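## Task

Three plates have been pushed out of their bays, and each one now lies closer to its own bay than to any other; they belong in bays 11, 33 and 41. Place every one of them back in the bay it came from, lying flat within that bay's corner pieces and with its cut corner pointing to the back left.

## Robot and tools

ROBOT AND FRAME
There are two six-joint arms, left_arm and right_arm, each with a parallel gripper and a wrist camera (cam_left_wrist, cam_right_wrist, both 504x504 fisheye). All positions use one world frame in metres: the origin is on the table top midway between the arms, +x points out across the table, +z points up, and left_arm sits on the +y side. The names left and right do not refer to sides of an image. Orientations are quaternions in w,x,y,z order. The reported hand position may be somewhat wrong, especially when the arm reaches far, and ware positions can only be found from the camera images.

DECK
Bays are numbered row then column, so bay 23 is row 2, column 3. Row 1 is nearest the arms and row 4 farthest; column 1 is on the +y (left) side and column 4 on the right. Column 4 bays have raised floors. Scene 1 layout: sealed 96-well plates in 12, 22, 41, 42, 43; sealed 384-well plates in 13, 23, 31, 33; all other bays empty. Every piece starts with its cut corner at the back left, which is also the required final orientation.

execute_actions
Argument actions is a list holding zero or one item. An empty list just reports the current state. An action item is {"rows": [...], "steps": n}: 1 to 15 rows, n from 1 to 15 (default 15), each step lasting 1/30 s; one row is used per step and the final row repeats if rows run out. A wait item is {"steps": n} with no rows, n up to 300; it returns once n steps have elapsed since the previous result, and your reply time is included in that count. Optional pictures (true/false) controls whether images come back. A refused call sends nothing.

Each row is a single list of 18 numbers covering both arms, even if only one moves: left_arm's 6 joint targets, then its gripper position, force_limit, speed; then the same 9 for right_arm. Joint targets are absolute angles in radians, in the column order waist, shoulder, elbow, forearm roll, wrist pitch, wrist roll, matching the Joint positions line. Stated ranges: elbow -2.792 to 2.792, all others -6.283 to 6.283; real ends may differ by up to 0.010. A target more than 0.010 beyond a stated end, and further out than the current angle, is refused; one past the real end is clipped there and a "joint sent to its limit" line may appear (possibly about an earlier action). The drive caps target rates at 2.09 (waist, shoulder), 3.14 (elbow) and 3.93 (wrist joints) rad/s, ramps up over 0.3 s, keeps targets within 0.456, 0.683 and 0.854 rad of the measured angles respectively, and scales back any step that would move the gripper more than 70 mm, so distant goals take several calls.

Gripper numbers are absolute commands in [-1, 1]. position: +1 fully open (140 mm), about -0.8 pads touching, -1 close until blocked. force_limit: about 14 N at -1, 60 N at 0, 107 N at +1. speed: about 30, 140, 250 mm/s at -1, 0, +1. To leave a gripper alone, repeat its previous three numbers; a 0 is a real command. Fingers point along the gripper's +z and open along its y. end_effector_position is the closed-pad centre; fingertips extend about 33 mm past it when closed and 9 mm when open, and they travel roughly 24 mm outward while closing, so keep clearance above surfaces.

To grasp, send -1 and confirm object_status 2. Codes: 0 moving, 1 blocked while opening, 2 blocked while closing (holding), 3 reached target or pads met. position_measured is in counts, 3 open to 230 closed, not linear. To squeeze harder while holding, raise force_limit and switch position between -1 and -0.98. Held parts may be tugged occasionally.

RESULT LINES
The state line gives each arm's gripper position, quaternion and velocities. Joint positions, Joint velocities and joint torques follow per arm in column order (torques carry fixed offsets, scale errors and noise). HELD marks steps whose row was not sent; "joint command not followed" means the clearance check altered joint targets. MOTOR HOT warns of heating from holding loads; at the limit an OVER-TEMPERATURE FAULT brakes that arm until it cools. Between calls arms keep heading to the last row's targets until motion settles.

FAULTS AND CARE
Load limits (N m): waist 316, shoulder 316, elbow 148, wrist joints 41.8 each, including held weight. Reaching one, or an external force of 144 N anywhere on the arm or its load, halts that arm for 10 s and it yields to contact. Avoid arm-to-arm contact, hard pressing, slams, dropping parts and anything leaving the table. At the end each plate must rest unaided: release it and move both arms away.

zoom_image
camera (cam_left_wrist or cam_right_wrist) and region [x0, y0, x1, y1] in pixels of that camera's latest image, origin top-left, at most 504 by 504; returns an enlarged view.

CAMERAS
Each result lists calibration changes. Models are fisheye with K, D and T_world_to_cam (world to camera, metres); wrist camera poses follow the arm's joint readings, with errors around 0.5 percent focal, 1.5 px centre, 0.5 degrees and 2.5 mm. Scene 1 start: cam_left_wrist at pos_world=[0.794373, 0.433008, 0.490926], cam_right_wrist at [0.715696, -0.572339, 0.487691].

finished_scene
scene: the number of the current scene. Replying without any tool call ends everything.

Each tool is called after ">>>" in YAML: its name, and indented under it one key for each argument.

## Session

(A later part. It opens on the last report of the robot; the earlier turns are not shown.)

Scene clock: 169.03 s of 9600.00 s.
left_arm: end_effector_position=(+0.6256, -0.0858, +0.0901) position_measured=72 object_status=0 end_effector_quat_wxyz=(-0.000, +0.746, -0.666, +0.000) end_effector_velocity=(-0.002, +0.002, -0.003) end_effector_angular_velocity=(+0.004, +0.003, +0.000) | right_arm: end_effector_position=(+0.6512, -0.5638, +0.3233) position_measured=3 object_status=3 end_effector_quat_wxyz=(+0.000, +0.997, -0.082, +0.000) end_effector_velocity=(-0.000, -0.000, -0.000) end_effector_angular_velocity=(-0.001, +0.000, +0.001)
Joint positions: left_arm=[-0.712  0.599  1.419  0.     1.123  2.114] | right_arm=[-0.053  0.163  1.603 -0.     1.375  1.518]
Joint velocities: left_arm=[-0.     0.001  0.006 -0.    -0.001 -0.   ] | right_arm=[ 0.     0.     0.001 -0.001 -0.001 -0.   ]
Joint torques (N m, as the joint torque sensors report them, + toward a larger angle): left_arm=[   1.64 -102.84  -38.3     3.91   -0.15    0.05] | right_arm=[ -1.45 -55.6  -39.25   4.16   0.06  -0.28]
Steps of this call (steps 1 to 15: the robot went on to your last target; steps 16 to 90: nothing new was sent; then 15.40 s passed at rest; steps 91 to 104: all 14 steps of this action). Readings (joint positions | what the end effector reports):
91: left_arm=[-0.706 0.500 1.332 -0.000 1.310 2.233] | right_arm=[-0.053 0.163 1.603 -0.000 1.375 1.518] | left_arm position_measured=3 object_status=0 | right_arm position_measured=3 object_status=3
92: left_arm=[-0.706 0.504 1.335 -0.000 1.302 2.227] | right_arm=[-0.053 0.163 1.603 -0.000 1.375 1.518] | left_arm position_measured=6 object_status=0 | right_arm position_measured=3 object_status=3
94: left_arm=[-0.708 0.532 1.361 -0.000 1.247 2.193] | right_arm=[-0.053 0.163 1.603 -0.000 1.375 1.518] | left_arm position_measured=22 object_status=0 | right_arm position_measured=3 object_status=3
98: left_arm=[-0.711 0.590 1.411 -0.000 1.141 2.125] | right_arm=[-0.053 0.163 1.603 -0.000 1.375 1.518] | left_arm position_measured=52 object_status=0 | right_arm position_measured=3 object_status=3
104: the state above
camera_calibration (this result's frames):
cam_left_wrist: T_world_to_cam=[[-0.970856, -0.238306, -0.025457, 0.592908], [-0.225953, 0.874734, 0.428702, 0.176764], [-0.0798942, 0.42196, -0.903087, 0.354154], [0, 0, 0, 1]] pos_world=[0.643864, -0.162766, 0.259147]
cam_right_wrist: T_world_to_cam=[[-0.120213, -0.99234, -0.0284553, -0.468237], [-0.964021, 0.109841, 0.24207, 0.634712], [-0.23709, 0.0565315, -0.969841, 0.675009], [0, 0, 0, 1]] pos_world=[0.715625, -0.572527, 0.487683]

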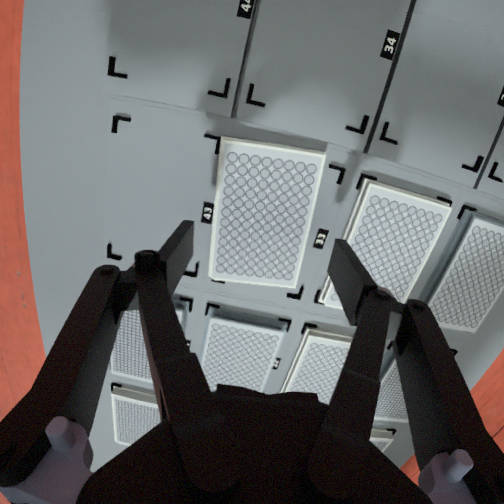

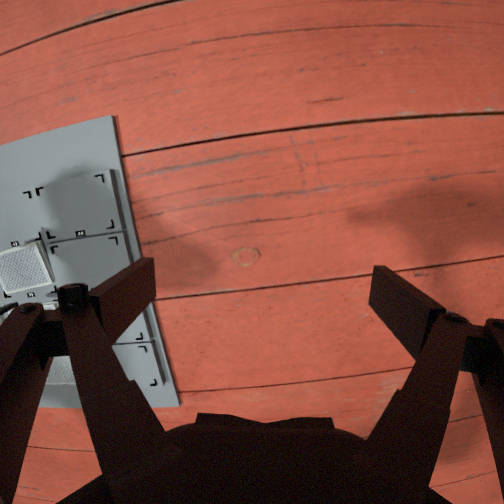

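>>> execute_actions:
  actions:
    - {"rows":[[-0.712,0.6299,1.4492,0,1.0625,2.114,0.45,0,0,-0.053,0.163,1.603,0,1.375,1.518,1,0,0]],"steps":13}

>>> zoom_image:
  camera: "cam_left_wrist"
  region: [150,110,400,360]

Scene clock: 172.77 s of 9600.00 s.
left_arm: end_effector_position=(+0.6255, -0.0857, +0.0490) position_measured=72 object_status=3 end_effector_quat_wxyz=(+0.000, +0.746, -0.666, +0.000) end_effector_velocity=(+0.000, -0.001, +0.002) end_effector_angular_velocity=(-0.002, -0.002, -0.001) | right_arm: end_effector_position=(+0.6512, -0.5638, +0.3233) position_measured=3 object_status=3 end_effector_quat_wxyz=(+0.000, +0.997, -0.082, +0.000) end_effector_velocity=(+0.000, -0.000, +0.000) end_effector_angular_velocity=(-0.001, -0.000, +0.001)
Joint positions: left_arm=[-0.712  0.63   1.449 -0.     1.063  2.114] | right_arm=[-0.053  0.163  1.603 -0.     1.375  1.518]
Joint velocities: left_arm=[-0.    -0.002 -0.001  0.     0.     0.001] | right_arm=[ 0.     0.    -0.    -0.001 -0.001 -0.   ]
Joint torques (N m, as the joint torque sensors report them, + toward a larger angle): left_arm=[  -0.72 -102.34  -38.81    3.78   -0.4     0.21] | right_arm=[ -2.14 -56.24 -39.11   4.08   0.1   -0.4 ]
Steps of this call (steps 1 to 15: the robot went on to your last target; steps 16 to 90: nothing new was sent; then 0.30 s passed at rest; steps 91 to 103: all 13 steps of this action). Readings (joint positions | what the end effector reports):
91: left_arm=[-0.712 0.599 1.419 -0.000 1.123 2.114] | right_arm=[-0.053 0.163 1.603 -0.000 1.375 1.518] | left_arm position_measured=72 object_status=3 | right_arm position_measured=3 object_status=3
92: left_arm=[-0.712 0.603 1.423 -0.000 1.115 2.114] | right_arm=[-0.053 0.163 1.603 -0.000 1.375 1.518] | left_arm position_measured=72 object_status=3 | right_arm position_measured=3 object_status=3
94: left_arm=[-0.712 0.624 1.444 -0.000 1.074 2.114] | right_arm=[-0.053 0.163 1.603 -0.000 1.375 1.518] | left_arm position_measured=72 object_status=3 | right_arm position_measured=3 object_status=3
98: left_arm=[-0.712 0.630 1.449 -0.000 1.063 2.114] | right_arm=[-0.053 0.163 1.603 -0.000 1.375 1.518] | left_arm position_measured=72 object_status=3 | right_arm position_measured=3 object_status=3
103: the state above
camera_calibration (this result's frames):
cam_left_wrist: T_world_to_cam=[[-0.970814, -0.238503, -0.0252274, 0.591761], [-0.22603, 0.874694, 0.428744, 0.194382], [-0.0801902, 0.421933, -0.903074, 0.317122], [0, 0, 0, 1]] pos_world=[0.643856, -0.162693, 0.217973]
cam_right_wrist: T_world_to_cam=[[-0.120213, -0.99234, -0.0284554, -0.468237], [-0.964021, 0.109841, 0.24207, 0.634711], [-0.23709, 0.0565314, -0.969841, 0.675009], [0, 0, 0, 1]] pos_world=[0.715625, -0.572527, 0.487683]

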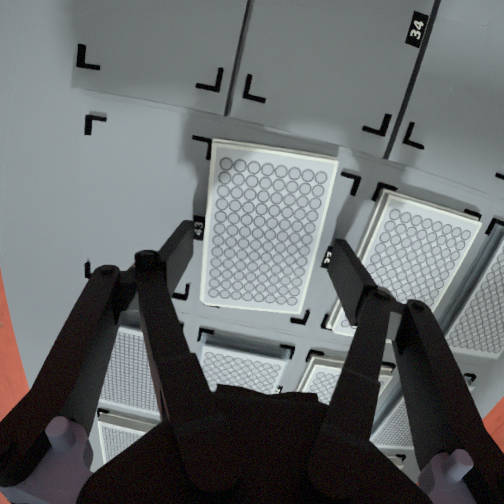

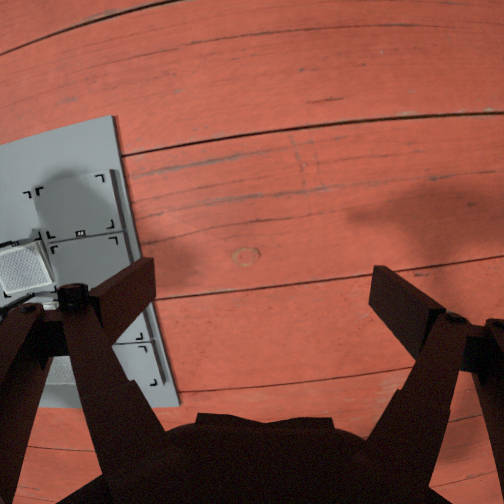

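Region (150, 110, 400, 360) of cam_left_wrist's 504x504 image, scaled by 2.016, with more detail than that image has.

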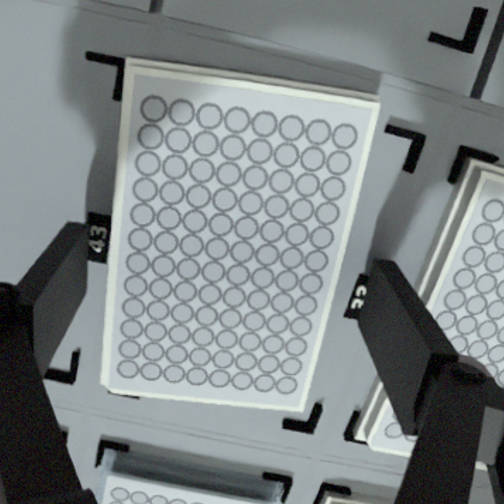

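>>> execute_actions:
  actions:
    - {"rows":[[-0.712,0.6299,1.4492,0,1.0625,2.114,-1,0,-0.5,-0.053,0.163,1.603,0,1.375,1.518,1,0,0]],"steps":15}
  pictures: false

>>> execute_actions:
  actions:
    - {"steps":4}
  pictures: false

Scene clock: 178.13 s of 9600.00 s.
left_arm: end_effector_position=(+0.6255, -0.0857, +0.0491) position_measured=112 object_status=0 end_effector_quat_wxyz=(-0.000, +0.746, -0.666, +0.000) end_effector_velocity=(-0.000, -0.000, -0.000) end_effector_angular_velocity=(+0.000, +0.001, -0.000) | right_arm: end_effector_position=(+0.6512, -0.5638, +0.3233) position_measured=3 object_status=3 end_effector_quat_wxyz=(+0.000, +0.997, -0.082, +0.000) end_effector_velocity=(-0.000, -0.000, +0.000) end_effector_angular_velocity=(-0.002, +0.001, +0.002)
Joint positions: left_arm=[-0.712  0.63   1.449  0.     1.062  2.114] | right_arm=[-0.053  0.163  1.603 -0.     1.375  1.518]
Joint velocities: left_arm=[-0.     0.    -0.    -0.001  0.     0.001] | right_arm=[ 0.    -0.    -0.    -0.002  0.    -0.001]
Joint torques (N m, as the joint torque sensors report them, + toward a larger angle): left_arm=[ -6.15 -89.24 -29.27   1.62  -0.24  -0.38] | right_arm=[ -2.34 -56.48 -39.59   4.06  -0.02  -0.34]
Steps of this call (steps 1 to 15: the robot went on to your last target; steps 16 to 90: nothing new was sent; then 1.87 s passed at rest; steps 91 to 105: all 15 steps of this action). Readings (joint positions | what the end effector reports):
91: left_arm=[-0.712 0.630 1.449 0.000 1.062 2.114] | right_arm=[-0.053 0.163 1.603 -0.000 1.375 1.518] | left_arm position_measured=72 object_status=0 | right_arm position_measured=3 object_status=3
92: left_arm=[-0.712 0.630 1.449 0.000 1.062 2.114] | right_arm=[-0.053 0.163 1.603 -0.000 1.375 1.518] | left_arm position_measured=74 object_status=0 | right_arm position_measured=3 object_status=3
94: left_arm=[-0.712 0.630 1.449 0.000 1.062 2.114] | right_arm=[-0.053 0.163 1.603 -0.000 1.375 1.518] | left_arm position_measured=84 object_status=0 | right_arm position_measured=3 object_status=3
98: left_arm=[-0.712 0.630 1.449 0.000 1.062 2.114] | right_arm=[-0.053 0.163 1.603 -0.000 1.375 1.518] | left_arm position_measured=102 object_status=0 | right_arm position_measured=3 object_status=3
105: the state above

Scene clock: 178.27 s of 9600.00 s.
left_arm: end_effector_position=(+0.6254, -0.0857, +0.0491) position_measured=112 object_status=2 end_effector_quat_wxyz=(-0.000, +0.746, -0.666, +0.000) end_effector_velocity=(-0.000, -0.000, +0.000) end_effector_angular_velocity=(-0.000, +0.001, +0.000) | right_arm: end_effector_position=(+0.6512, -0.5638, +0.3233) position_measured=3 object_status=3 end_effector_quat_wxyz=(+0.000, +0.997, -0.082, +0.000) end_effector_velocity=(-0.000, +0.001, -0.000) end_effector_angular_velocity=(+0.001, +0.001, -0.000)
Joint positions: left_arm=[-0.712  0.63   1.449  0.     1.062  2.114] | right_arm=[-0.053  0.163  1.603 -0.     1.375  1.518]
Joint velocities: left_arm=[ 0.    -0.    -0.    -0.001  0.001  0.   ] | right_arm=[0.    0.    0.    0.001 0.001 0.001]
Joint torques (N m, as the joint torque sensors report them, + toward a larger angle): left_arm=[ -7.04 -89.65 -28.49   1.54  -0.36   0.16] | right_arm=[ -2.28 -55.81 -38.91   4.13   0.19  -0.41]
Steps of this call (steps 1 to 4: the robot went on to your last target). Readings (joint positions | what the end effector reports):
1: left_arm=[-0.712 0.630 1.449 0.000 1.062 2.114] | right_arm=[-0.053 0.163 1.603 -0.000 1.375 1.518] | left_arm position_measured=112 object_status=2 | right_arm position_measured=3 object_status=3
2: left_arm=[-0.712 0.630 1.449 0.000 1.062 2.114] | right_arm=[-0.053 0.163 1.603 -0.000 1.375 1.518] | left_arm position_measured=112 object_status=2 | right_arm position_measured=3 object_status=3
4: the state above

>>> execute_actions:
  actions:
    - {"rows":[[-0.712,0.6029,1.423,0,1.1157,2.114,-1,0,-0.5,-0.053,0.163,1.603,0,1.375,1.518,1,0,0]],"steps":10}
  pictures: false

>>> execute_actions:
  actions:
    - {"rows":[[-0.7157,0.5909,1.4639,0,1.0868,2.221,-1,0,-0.5,-0.053,0.163,1.603,0,1.375,1.518,1,0,0]],"steps":10}
  pictures: false

>>> execute_actions:
  actions:
    - {"rows":[[-0.7157,0.6051,1.4778,0,1.0587,2.221,-1,0,-0.5,-0.053,0.163,1.603,0,1.375,1.518,1,0,0]],"steps":10}

>>> zoom_image:
  camera: "cam_left_wrist"
  region: [160,110,400,360]

Scene clock: 188.57 s of 9600.00 s.
left_arm: end_effector_position=(+0.6254, -0.0857, +0.0849) position_measured=112 object_status=2 end_effector_quat_wxyz=(-0.000, +0.746, -0.666, -0.000) end_effector_velocity=(-0.000, +0.000, -0.001) end_effector_angular_velocity=(+0.001, +0.002, +0.001) | right_arm: end_effector_position=(+0.6512, -0.5638, +0.3233) position_measured=3 object_status=3 end_effector_quat_wxyz=(+0.000, +0.997, -0.082, +0.000) end_effector_velocity=(-0.000, -0.000, -0.000) end_effector_angular_velocity=(-0.001, +0.001, +0.000)
Joint positions: left_arm=[-0.712  0.603  1.423  0.     1.116  2.114] | right_arm=[-0.053  0.163  1.603 -0.     1.375  1.518]
Joint velocities: left_arm=[ 0.     0.001 -0.    -0.001  0.001 -0.001] | right_arm=[ 0.    -0.     0.    -0.001  0.     0.   ]
Joint torques (N m, as the joint torque sensors report them, + toward a larger angle): left_arm=[ -1.89 -97.27 -38.93   3.82  -0.51  -0.11] | right_arm=[ -2.07 -56.37 -39.38   4.09   0.1   -0.31]
Steps of this call (steps 1 to 15: the robot went on to your last target; steps 16 to 90: nothing new was sent; then 6.97 s passed at rest; steps 91 to 100: all 10 steps of this action). Readings (joint positions | what the end effector reports):
91: left_arm=[-0.712 0.630 1.449 -0.000 1.063 2.114] | right_arm=[-0.053 0.163 1.603 -0.000 1.375 1.518] | left_arm position_measured=112 object_status=2 | right_arm position_measured=3 object_status=3
92: left_arm=[-0.712 0.627 1.446 -0.000 1.071 2.114] | right_arm=[-0.053 0.163 1.603 -0.000 1.375 1.518] | left_arm position_measured=112 object_status=2 | right_arm position_measured=3 object_status=3
94: left_arm=[-0.712 0.607 1.427 0.000 1.107 2.114] | right_arm=[-0.053 0.163 1.603 -0.000 1.375 1.518] | left_arm position_measured=112 object_status=2 | right_arm position_measured=3 object_status=3
98: left_arm=[-0.712 0.603 1.423 0.000 1.116 2.114] | right_arm=[-0.053 0.163 1.603 -0.000 1.375 1.518] | left_arm position_measured=112 object_status=2 | right_arm position_measured=3 object_status=3
100: the state above

Scene clock: 188.90 s of 9600.00 s.
left_arm: end_effector_position=(+0.6149, -0.0771, +0.0747) position_measured=112 object_status=2 end_effector_quat_wxyz=(+0.000, +0.708, -0.707, +0.000) end_effector_velocity=(-0.001, +0.000, -0.000) end_effector_angular_velocity=(+0.000, +0.001, -0.001) | right_arm: end_effector_position=(+0.6512, -0.5638, +0.3233) position_measured=3 object_status=3 end_effector_quat_wxyz=(+0.000, +0.997, -0.082, +0.000) end_effector_velocity=(-0.000, -0.001, +0.000) end_effector_angular_velocity=(-0.003, +0.000, +0.001)
Joint positions: left_arm=[-0.716  0.591  1.464 -0.     1.087  2.221] | right_arm=[-0.053  0.163  1.603 -0.     1.375  1.518]
Joint velocities: left_arm=[-0.    -0.     0.001 -0.    -0.     0.001] | right_arm=[ 0.    -0.    -0.    -0.003 -0.    -0.   ]
Joint torques (N m, as the joint torque sensors report them, + toward a larger angle): left_arm=[   0.62 -100.45  -38.26    3.71   -0.54    0.45] | right_arm=[ -2.2  -55.42 -38.94   4.03   0.08  -0.3 ]
Steps of this call (steps 1 to 10: all 10 steps of this action). Readings (joint positions | what the end effector reports):
1: left_arm=[-0.712 0.603 1.423 0.000 1.116 2.114] | right_arm=[-0.053 0.163 1.603 -0.000 1.375 1.518] | left_arm position_measured=112 object_status=2 | right_arm position_measured=3 object_status=3
2: left_arm=[-0.712 0.602 1.426 0.000 1.114 2.122] | right_arm=[-0.053 0.163 1.603 -0.000 1.375 1.518] | left_arm position_measured=112 object_status=2 | right_arm position_measured=3 object_status=3
4: left_arm=[-0.714 0.596 1.447 -0.000 1.099 2.177] | right_arm=[-0.053 0.163 1.603 -0.000 1.375 1.518] | left_arm position_measured=112 object_status=2 | right_arm position_measured=3 object_status=3
8: left_arm=[-0.716 0.591 1.464 -0.000 1.087 2.221] | right_arm=[-0.053 0.163 1.603 -0.000 1.375 1.518] | left_arm position_measured=112 object_status=2 | right_arm position_measured=3 object_status=3
10: the state above

Scene clock: 189.23 s of 9600.00 s.
left_arm: end_effector_position=(+0.6147, -0.0770, +0.0560) position_measured=112 object_status=2 end_effector_quat_wxyz=(+0.000, +0.708, -0.707, -0.000) end_effector_velocity=(+0.000, -0.001, -0.000) end_effector_angular_velocity=(-0.000, +0.001, -0.001) | right_arm: end_effector_position=(+0.6512, -0.5638, +0.3233) position_measured=3 object_status=3 end_effector_quat_wxyz=(+0.000, +0.997, -0.082, +0.000) end_effector_velocity=(+0.000, -0.001, -0.000) end_effector_angular_velocity=(-0.002, -0.001, -0.001)
Joint positions: left_arm=[-0.716  0.605  1.478 -0.     1.059  2.221] | right_arm=[-0.053  0.163  1.603 -0.     1.375  1.518]
Joint velocities: left_arm=[-0.     0.001 -0.001 -0.001  0.     0.001] | right_arm=[-0.    -0.     0.    -0.002 -0.001  0.001]
Joint torques (N m, as the joint torque sensors report them, + toward a larger angle): left_arm=[ -0.54 -97.59 -36.52   3.58  -0.27   0.16] | right_arm=[ -1.69 -55.39 -39.31   4.14  -0.03  -0.21]
Steps of this call (steps 1 to 10: all 10 steps of this action). Readings (joint positions | what the end effector reports):
1: left_arm=[-0.716 0.591 1.464 -0.000 1.087 2.221] | right_arm=[-0.053 0.163 1.603 -0.000 1.375 1.518] | left_arm position_measured=112 object_status=2 | right_arm position_measured=3 object_status=3
2: left_arm=[-0.716 0.594 1.467 -0.000 1.079 2.221] | right_arm=[-0.053 0.163 1.603 -0.000 1.375 1.518] | left_arm position_measured=112 object_status=2 | right_arm position_measured=3 object_status=3
4: left_arm=[-0.716 0.605 1.478 -0.000 1.061 2.221] | right_arm=[-0.053 0.163 1.603 -0.000 1.375 1.518] | left_arm position_measured=112 object_status=2 | right_arm position_measured=3 object_status=3
8: left_arm=[-0.716 0.605 1.478 -0.000 1.059 2.221] | right_arm=[-0.053 0.163 1.603 -0.000 1.375 1.518] | left_arm position_measured=112 object_status=2 | right_arm position_measured=3 object_status=3
10: the state above
camera_calibration (this result's frames):
cam_left_wrist: T_world_to_cam=[[-0.99123, -0.129733, -0.0251341, 0.604466], [-0.127919, 0.894305, 0.428783, 0.122474], [-0.0331496, 0.428238, -0.903058, 0.290473], [0, 0, 0, 1]] pos_world=[0.624461, -0.155501, 0.224992]
cam_right_wrist: T_world_to_cam=[[-0.120213, -0.99234, -0.0284554, -0.468237], [-0.964021, 0.109841, 0.24207, 0.634712], [-0.23709, 0.0565316, -0.969841, 0.675009], [0, 0, 0, 1]] pos_world=[0.715625, -0.572527, 0.487683]

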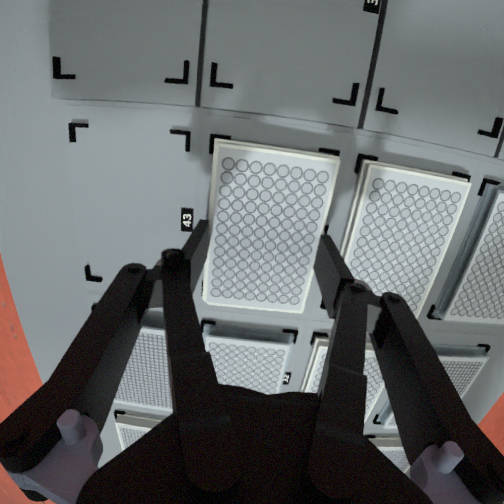

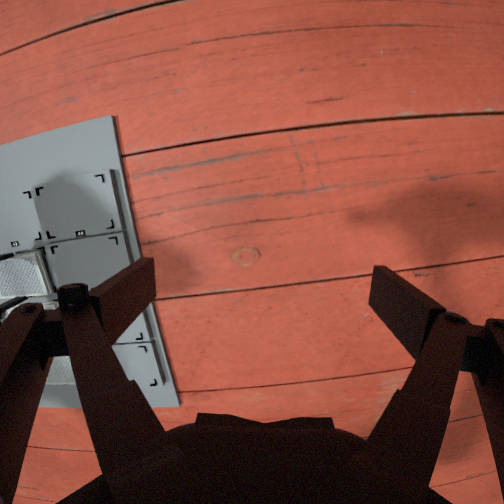

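Region (160, 110, 400, 360) of cam_left_wrist's 504x504 image, scaled by 2.016, with more detail than that image has; it fills the left 484 columns of this view, and the rest is white.

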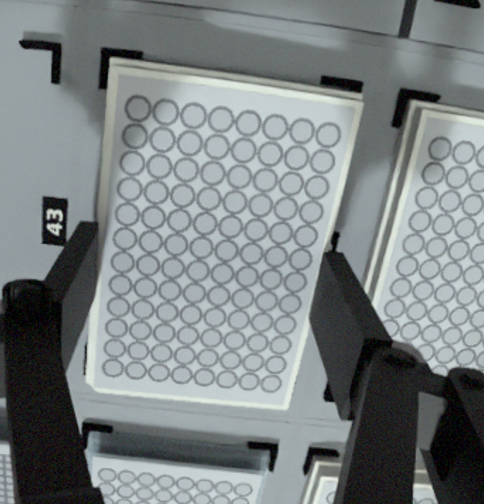

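>>> execute_actions:
  actions:
    - {"rows":[[-0.7147,0.6074,1.4779,0,1.0563,2.207,-1,0,-0.5,-0.053,0.163,1.603,0,1.375,1.518,1,0,0]],"steps":9}

>>> zoom_image:
  camera: "cam_left_wrist"
  region: [160,110,400,360]

Scene clock: 199.57 s of 9600.00 s.
left_arm: end_effector_position=(+0.6157, -0.0767, +0.0540) position_measured=112 object_status=2 end_effector_quat_wxyz=(-0.000, +0.713, -0.701, -0.000) end_effector_velocity=(+0.000, -0.000, -0.001) end_effector_angular_velocity=(+0.000, +0.000, +0.001) | right_arm: end_effector_position=(+0.6512, -0.5638, +0.3233) position_measured=3 object_status=3 end_effector_quat_wxyz=(+0.000, +0.997, -0.082, +0.000) end_effector_velocity=(-0.001, +0.001, -0.001) end_effector_angular_velocity=(+0.001, +0.002, +0.002)
Joint positions: left_arm=[-0.715  0.607  1.478  0.     1.056  2.207] | right_arm=[-0.053  0.163  1.603 -0.     1.375  1.518]
Joint velocities: left_arm=[ 0.     0.001 -0.    -0.    -0.    -0.001] | right_arm=[ 0.001  0.     0.001  0.     0.001 -0.001]
Joint torques (N m, as the joint torque sensors report them, + toward a larger angle): left_arm=[   0.62 -102.08  -37.24    3.73   -0.49    0.05] | right_arm=[ -2.3  -56.45 -39.24   4.07   0.05  -0.35]
Steps of this call (steps 1 to 15: the robot went on to your last target; steps 16 to 90: nothing new was sent; then 7.03 s passed at rest; steps 91 to 99: all 9 steps of this action). Readings (joint positions | what the end effector reports):
91: left_arm=[-0.716 0.605 1.478 0.000 1.059 2.221] | right_arm=[-0.053 0.163 1.603 -0.000 1.375 1.518] | left_arm position_measured=112 object_status=2 | right_arm position_measured=3 object_status=3
92: left_arm=[-0.715 0.606 1.478 0.000 1.058 2.216] | right_arm=[-0.053 0.163 1.603 -0.000 1.375 1.518] | left_arm position_measured=112 object_status=2 | right_arm position_measured=3 object_status=3
94: left_arm=[-0.715 0.607 1.478 0.000 1.056 2.208] | right_arm=[-0.053 0.163 1.603 -0.000 1.375 1.518] | left_arm position_measured=112 object_status=2 | right_arm position_measured=3 object_status=3
98: left_arm=[-0.715 0.607 1.478 0.000 1.056 2.207] | right_arm=[-0.053 0.163 1.603 -0.000 1.375 1.518] | left_arm position_measured=112 object_status=2 | right_arm position_measured=3 object_status=3
99: the state above
camera_calibration (this result's frames):
cam_left_wrist: T_world_to_cam=[[-0.989189, -0.144464, -0.025225, 0.603038], [-0.141245, 0.892272, 0.428835, 0.131291], [-0.0394435, 0.427762, -0.903031, 0.292483], [0, 0, 0, 1]] pos_world=[0.626599, -0.155144, 0.22303]
cam_right_wrist: T_world_to_cam=[[-0.120213, -0.99234, -0.0284553, -0.468237], [-0.964021, 0.109841, 0.24207, 0.634712], [-0.23709, 0.0565315, -0.969841, 0.675009], [0, 0, 0, 1]] pos_world=[0.715625, -0.572527, 0.487683]

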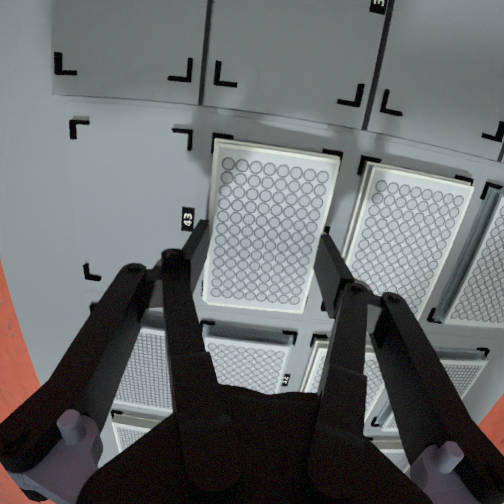

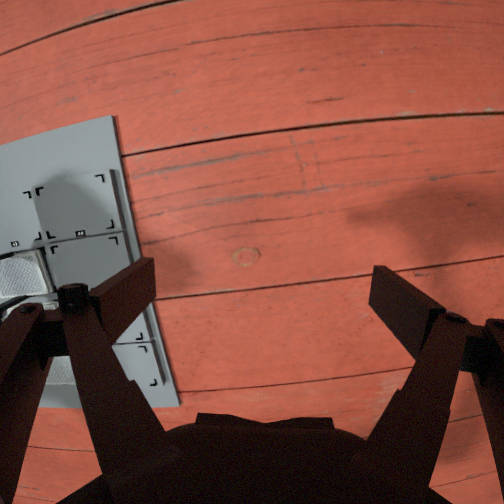

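Region (160, 110, 400, 360) of cam_left_wrist's 504x504 image, scaled by 2.016, with more detail than that image has; it fills the left 484 columns of this view, and the rest is white.

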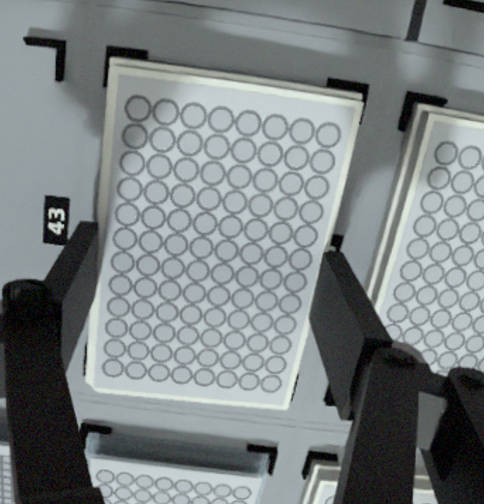

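>>> execute_actions:
  actions:
    - {"rows":[[-0.7147,0.6104,1.4808,0,1.0504,2.207,-1,0,-0.5,-0.053,0.163,1.603,0,1.375,1.518,1,0,0]],"steps":9}

Scene clock: 207.63 s of 9600.00 s.
left_arm: end_effector_position=(+0.6156, -0.0767, +0.0501) position_measured=112 object_status=2 end_effector_quat_wxyz=(+0.000, +0.713, -0.701, +0.000) end_effector_velocity=(-0.000, +0.000, -0.000) end_effector_angular_velocity=(+0.001, +0.000, -0.001) | right_arm: end_effector_position=(+0.6512, -0.5638, +0.3233) position_measured=3 object_status=3 end_effector_quat_wxyz=(+0.000, +0.997, -0.082, +0.000) end_effector_velocity=(-0.000, +0.000, -0.000) end_effector_angular_velocity=(+0.001, +0.000, -0.001)
Joint positions: left_arm=[-0.715  0.61   1.481 -0.     1.05   2.207] | right_arm=[-0.053  0.163  1.603 -0.     1.375  1.518]
Joint velocities: left_arm=[-0.     0.     0.001  0.     0.     0.   ] | right_arm=[-0.    -0.     0.     0.001  0.     0.001]
Joint torques (N m, as the joint torque sensors report them, + toward a larger angle): left_arm=[ -3.39 -99.09 -38.18   3.87  -0.27   0.18] | right_arm=[ -1.36 -56.33 -38.66   4.06   0.11  -0.33]
Steps of this call (steps 1 to 15: the robot went on to your last target; steps 16 to 90: nothing new was sent; then 4.77 s passed at rest; steps 91 to 99: all 9 steps of this action). Readings (joint positions | what the end effector reports):
91: left_arm=[-0.715 0.608 1.478 -0.000 1.056 2.207] | right_arm=[-0.053 0.163 1.603 -0.000 1.375 1.518] | left_arm position_measured=112 object_status=2 | right_arm position_measured=3 object_status=3
92: left_arm=[-0.715 0.609 1.479 -0.000 1.053 2.207] | right_arm=[-0.053 0.163 1.603 -0.000 1.375 1.518] | left_arm position_measured=112 object_status=2 | right_arm position_measured=3 object_status=3
94: left_arm=[-0.715 0.610 1.481 -0.000 1.051 2.207] | right_arm=[-0.053 0.163 1.603 -0.000 1.375 1.518] | left_arm position_measured=112 object_status=2 | right_arm position_measured=3 object_status=3
98: left_arm=[-0.715 0.610 1.481 -0.000 1.050 2.207] | right_arm=[-0.053 0.163 1.603 -0.000 1.375 1.518] | left_arm position_measured=112 object_status=2 | right_arm position_measured=3 object_status=3
99: the state above
camera_calibration (this result's frames):
cam_left_wrist: T_world_to_cam=[[-0.989165, -0.144639, -0.0251413, 0.602863], [-0.141371, 0.892285, 0.428767, 0.133042], [-0.0395833, 0.427675, -0.903065, 0.288989], [0, 0, 0, 1]] pos_world=[0.626579, -0.155107, 0.219088]
cam_right_wrist: T_world_to_cam=[[-0.120213, -0.99234, -0.0284555, -0.468237], [-0.964021, 0.109841, 0.24207, 0.634711], [-0.23709, 0.0565316, -0.969841, 0.675009], [0, 0, 0, 1]] pos_world=[0.715625, -0.572527, 0.487683]

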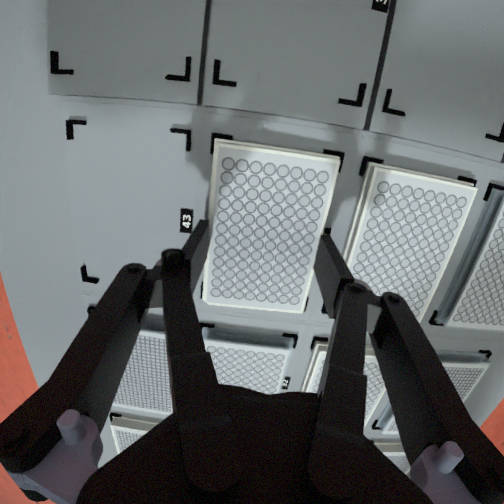

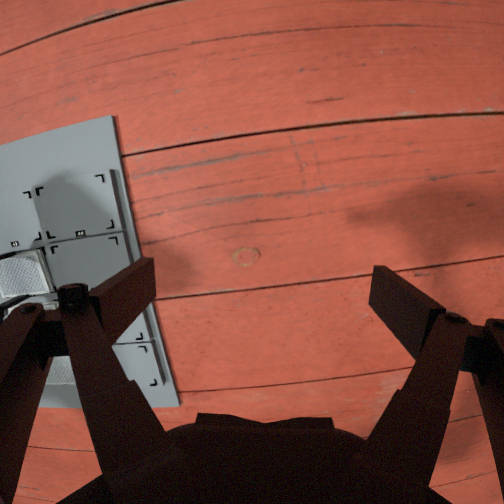

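Down 1.5 mm more, then release and lift.

>>> execute_actions:
  actions:
    - {"rows":[[-0.7147,0.6115,1.4819,0,1.0482,2.207,-1,0,-0.5,-0.053,0.163,1.603,0,1.375,1.518,1,0,0]],"steps":7}
  pictures: false

>>> execute_actions:
  actions:
    - {"rows":[[-0.7147,0.6115,1.4819,0,1.0482,2.207,0.45,0,-0.5,-0.053,0.163,1.603,0,1.375,1.518,1,0,0]],"steps":11}
  pictures: false

>>> execute_actions:
  actions:
    - {"rows":[[-0.7147,0.553,1.425,0,1.1636,2.207,0.45,0,-0.5,-0.053,0.163,1.603,0,1.375,1.518,1,0,0]],"steps":12}

>>> zoom_image:
  camera: "cam_left_wrist"
  region: [180,100,450,300]

Scene clock: 214.13 s of 9600.00 s.
left_arm: end_effector_position=(+0.6157, -0.0767, +0.0488) position_measured=112 object_status=2 end_effector_quat_wxyz=(+0.000, +0.713, -0.701, +0.000) end_effector_velocity=(-0.000, +0.001, -0.001) end_effector_angular_velocity=(+0.002, +0.001, -0.001) | right_arm: end_effector_position=(+0.6512, -0.5638, +0.3233) position_measured=3 object_status=3 end_effector_quat_wxyz=(+0.000, +0.997, -0.082, +0.000) end_effector_velocity=(-0.000, +0.001, -0.000) end_effector_angular_velocity=(+0.002, -0.000, -0.001)
Joint positions: left_arm=[-0.715  0.611  1.482  0.     1.048  2.207] | right_arm=[-0.053  0.163  1.603 -0.     1.375  1.518]
Joint velocities: left_arm=[ 0.     0.001  0.001  0.    -0.     0.001] | right_arm=[-0.    -0.     0.     0.002 -0.    -0.   ]
Joint torques (N m, as the joint torque sensors report them, + toward a larger angle): left_arm=[ -2.67 -83.4  -29.04   4.38  -1.43  -0.09] | right_arm=[ -2.52 -56.12 -39.09   4.14   0.2   -0.41]
Steps of this call (steps 1 to 15: the robot went on to your last target; steps 16 to 90: nothing new was sent; then 3.27 s passed at rest; steps 91 to 97: all 7 steps of this action). Readings (joint positions | what the end effector reports):
91: left_arm=[-0.715 0.610 1.481 0.000 1.050 2.207] | right_arm=[-0.053 0.163 1.603 -0.000 1.375 1.518] | left_arm position_measured=112 object_status=2 | right_arm position_measured=3 object_status=3
92: left_arm=[-0.715 0.611 1.481 0.000 1.049 2.207] | right_arm=[-0.053 0.163 1.603 -0.000 1.375 1.518] | left_arm position_measured=112 object_status=2 | right_arm position_measured=3 object_status=3
94: left_arm=[-0.715 0.611 1.482 0.000 1.048 2.207] | right_arm=[-0.053 0.163 1.603 -0.000 1.375 1.518] | left_arm position_measured=112 object_status=2 | right_arm position_measured=3 object_status=3
97: the state above

Scene clock: 214.50 s of 9600.00 s.
left_arm: end_effector_position=(+0.6156, -0.0766, +0.0484) position_measured=72 object_status=0 end_effector_quat_wxyz=(-0.000, +0.713, -0.701, -0.000) end_effector_velocity=(+0.001, -0.001, +0.002) end_effector_angular_velocity=(-0.002, -0.002, -0.001) | right_arm: end_effector_position=(+0.6512, -0.5638, +0.3233) position_measured=3 object_status=3 end_effector_quat_wxyz=(+0.000, +0.997, -0.082, +0.000) end_effector_velocity=(-0.000, -0.000, +0.000) end_effector_angular_velocity=(-0.001, +0.000, +0.000)
Joint positions: left_arm=[-0.715  0.612  1.482  0.     1.048  2.207] | right_arm=[-0.053  0.163  1.603 -0.     1.375  1.518]
Joint velocities: left_arm=[-0.    -0.001 -0.001  0.001  0.     0.001] | right_arm=[-0.     0.    -0.    -0.001 -0.     0.   ]
Joint torques (N m, as the joint torque sensors report them, + toward a larger angle): left_arm=[ -1.82 -98.89 -37.63   3.54  -0.48   0.06] | right_arm=[ -2.57 -56.37 -39.43   4.05   0.01  -0.34]
Steps of this call (steps 1 to 11: all 11 steps of this action). Readings (joint positions | what the end effector reports):
1: left_arm=[-0.715 0.611 1.482 0.000 1.048 2.207] | right_arm=[-0.053 0.163 1.603 -0.000 1.375 1.518] | left_arm position_measured=112 object_status=0 | right_arm position_measured=3 object_status=3
2: left_arm=[-0.715 0.611 1.482 0.000 1.048 2.207] | right_arm=[-0.053 0.163 1.603 -0.000 1.375 1.518] | left_arm position_measured=112 object_status=0 | right_arm position_measured=3 object_status=3
4: left_arm=[-0.715 0.612 1.482 0.000 1.048 2.207] | right_arm=[-0.053 0.163 1.603 -0.000 1.375 1.518] | left_arm position_measured=101 object_status=0 | right_arm position_measured=3 object_status=3
8: left_arm=[-0.715 0.612 1.482 0.000 1.048 2.207] | right_arm=[-0.053 0.163 1.603 -0.000 1.375 1.518] | left_arm position_measured=83 object_status=0 | right_arm position_measured=3 object_status=3
11: the state above

Scene clock: 214.90 s of 9600.00 s.
left_arm: end_effector_position=(+0.6147, -0.0755, +0.1261) position_measured=72 object_status=3 end_effector_quat_wxyz=(-0.000, +0.713, -0.701, -0.000) end_effector_velocity=(+0.001, -0.001, +0.000) end_effector_angular_velocity=(-0.000, -0.000, -0.001) | right_arm: end_effector_position=(+0.6512, -0.5638, +0.3233) position_measured=3 object_status=3 end_effector_quat_wxyz=(+0.000, +0.997, -0.082, +0.000) end_effector_velocity=(-0.000, +0.000, -0.000) end_effector_angular_velocity=(-0.000, +0.001, +0.000)
Joint positions: left_arm=[-0.715  0.553  1.425  0.     1.164  2.207] | right_arm=[-0.053  0.163  1.603 -0.     1.375  1.518]
Joint velocities: left_arm=[-0.     0.002 -0.003 -0.     0.     0.001] | right_arm=[ 0.     0.     0.    -0.     0.001 -0.   ]
Joint torques (N m, as the joint torque sensors report them, + toward a larger angle): left_arm=[ -0.64 -98.6  -38.53   3.85  -0.28   0.17] | right_arm=[ -1.86 -56.03 -39.47   4.13   0.03  -0.35]
Steps of this call (steps 1 to 12: all 12 steps of this action). Readings (joint positions | what the end effector reports):
1: left_arm=[-0.715 0.612 1.482 0.000 1.048 2.207] | right_arm=[-0.053 0.163 1.603 -0.000 1.375 1.518] | left_arm position_measured=72 object_status=0 | right_arm position_measured=3 object_status=3
2: left_arm=[-0.715 0.608 1.478 0.000 1.057 2.207] | right_arm=[-0.053 0.163 1.603 -0.000 1.375 1.518] | left_arm position_measured=72 object_status=0 | right_arm position_measured=3 object_status=3
4: left_arm=[-0.715 0.580 1.451 -0.000 1.112 2.207] | right_arm=[-0.053 0.163 1.603 -0.000 1.375 1.518] | left_arm position_measured=72 object_status=0 | right_arm position_measured=3 object_status=3
8: left_arm=[-0.715 0.553 1.425 0.000 1.163 2.207] | right_arm=[-0.053 0.163 1.603 -0.000 1.375 1.518] | left_arm position_measured=72 object_status=3 | right_arm position_measured=3 object_status=3
12: the state above
camera_calibration (this result's frames):
cam_left_wrist: T_world_to_cam=[[-0.989177, -0.144553, -0.0251504, 0.604034], [-0.14129, 0.892223, 0.428923, 0.0991259], [-0.0395622, 0.427834, -0.902991, 0.357073], [0, 0, 0, 1]] pos_world=[0.625629, -0.153896, 0.295108]
cam_right_wrist: T_world_to_cam=[[-0.120213, -0.99234, -0.0284554, -0.468237], [-0.964021, 0.109841, 0.24207, 0.634711], [-0.23709, 0.0565315, -0.969841, 0.675009], [0, 0, 0, 1]] pos_world=[0.715625, -0.572527, 0.487683]

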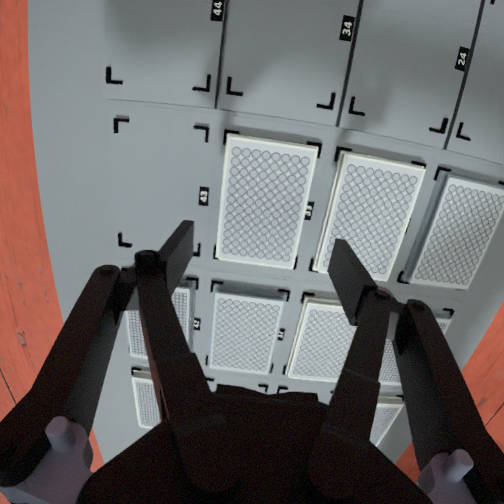

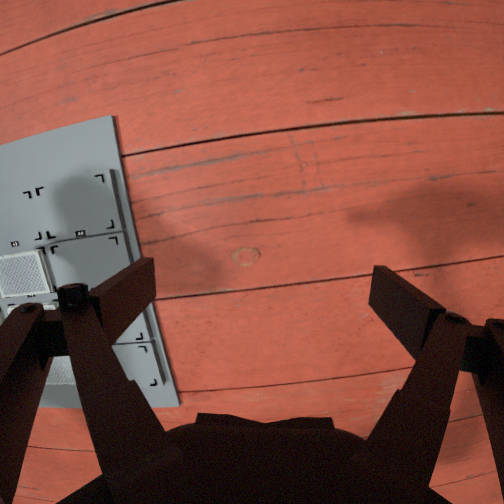

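Region (180, 100, 450, 300) of cam_left_wrist's 504x504 image, scaled by 1.867, with more detail than that image has; it fills the top 373 rows of this view, and the rest is white.

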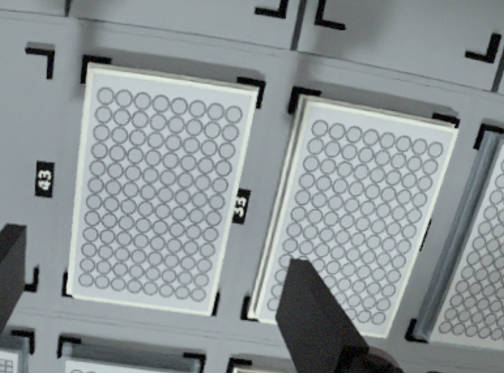

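All four corner marks are visible around the plate, so it's seated.

>>> finished_scene:
  scene: 2

The scene is finished: the task was done.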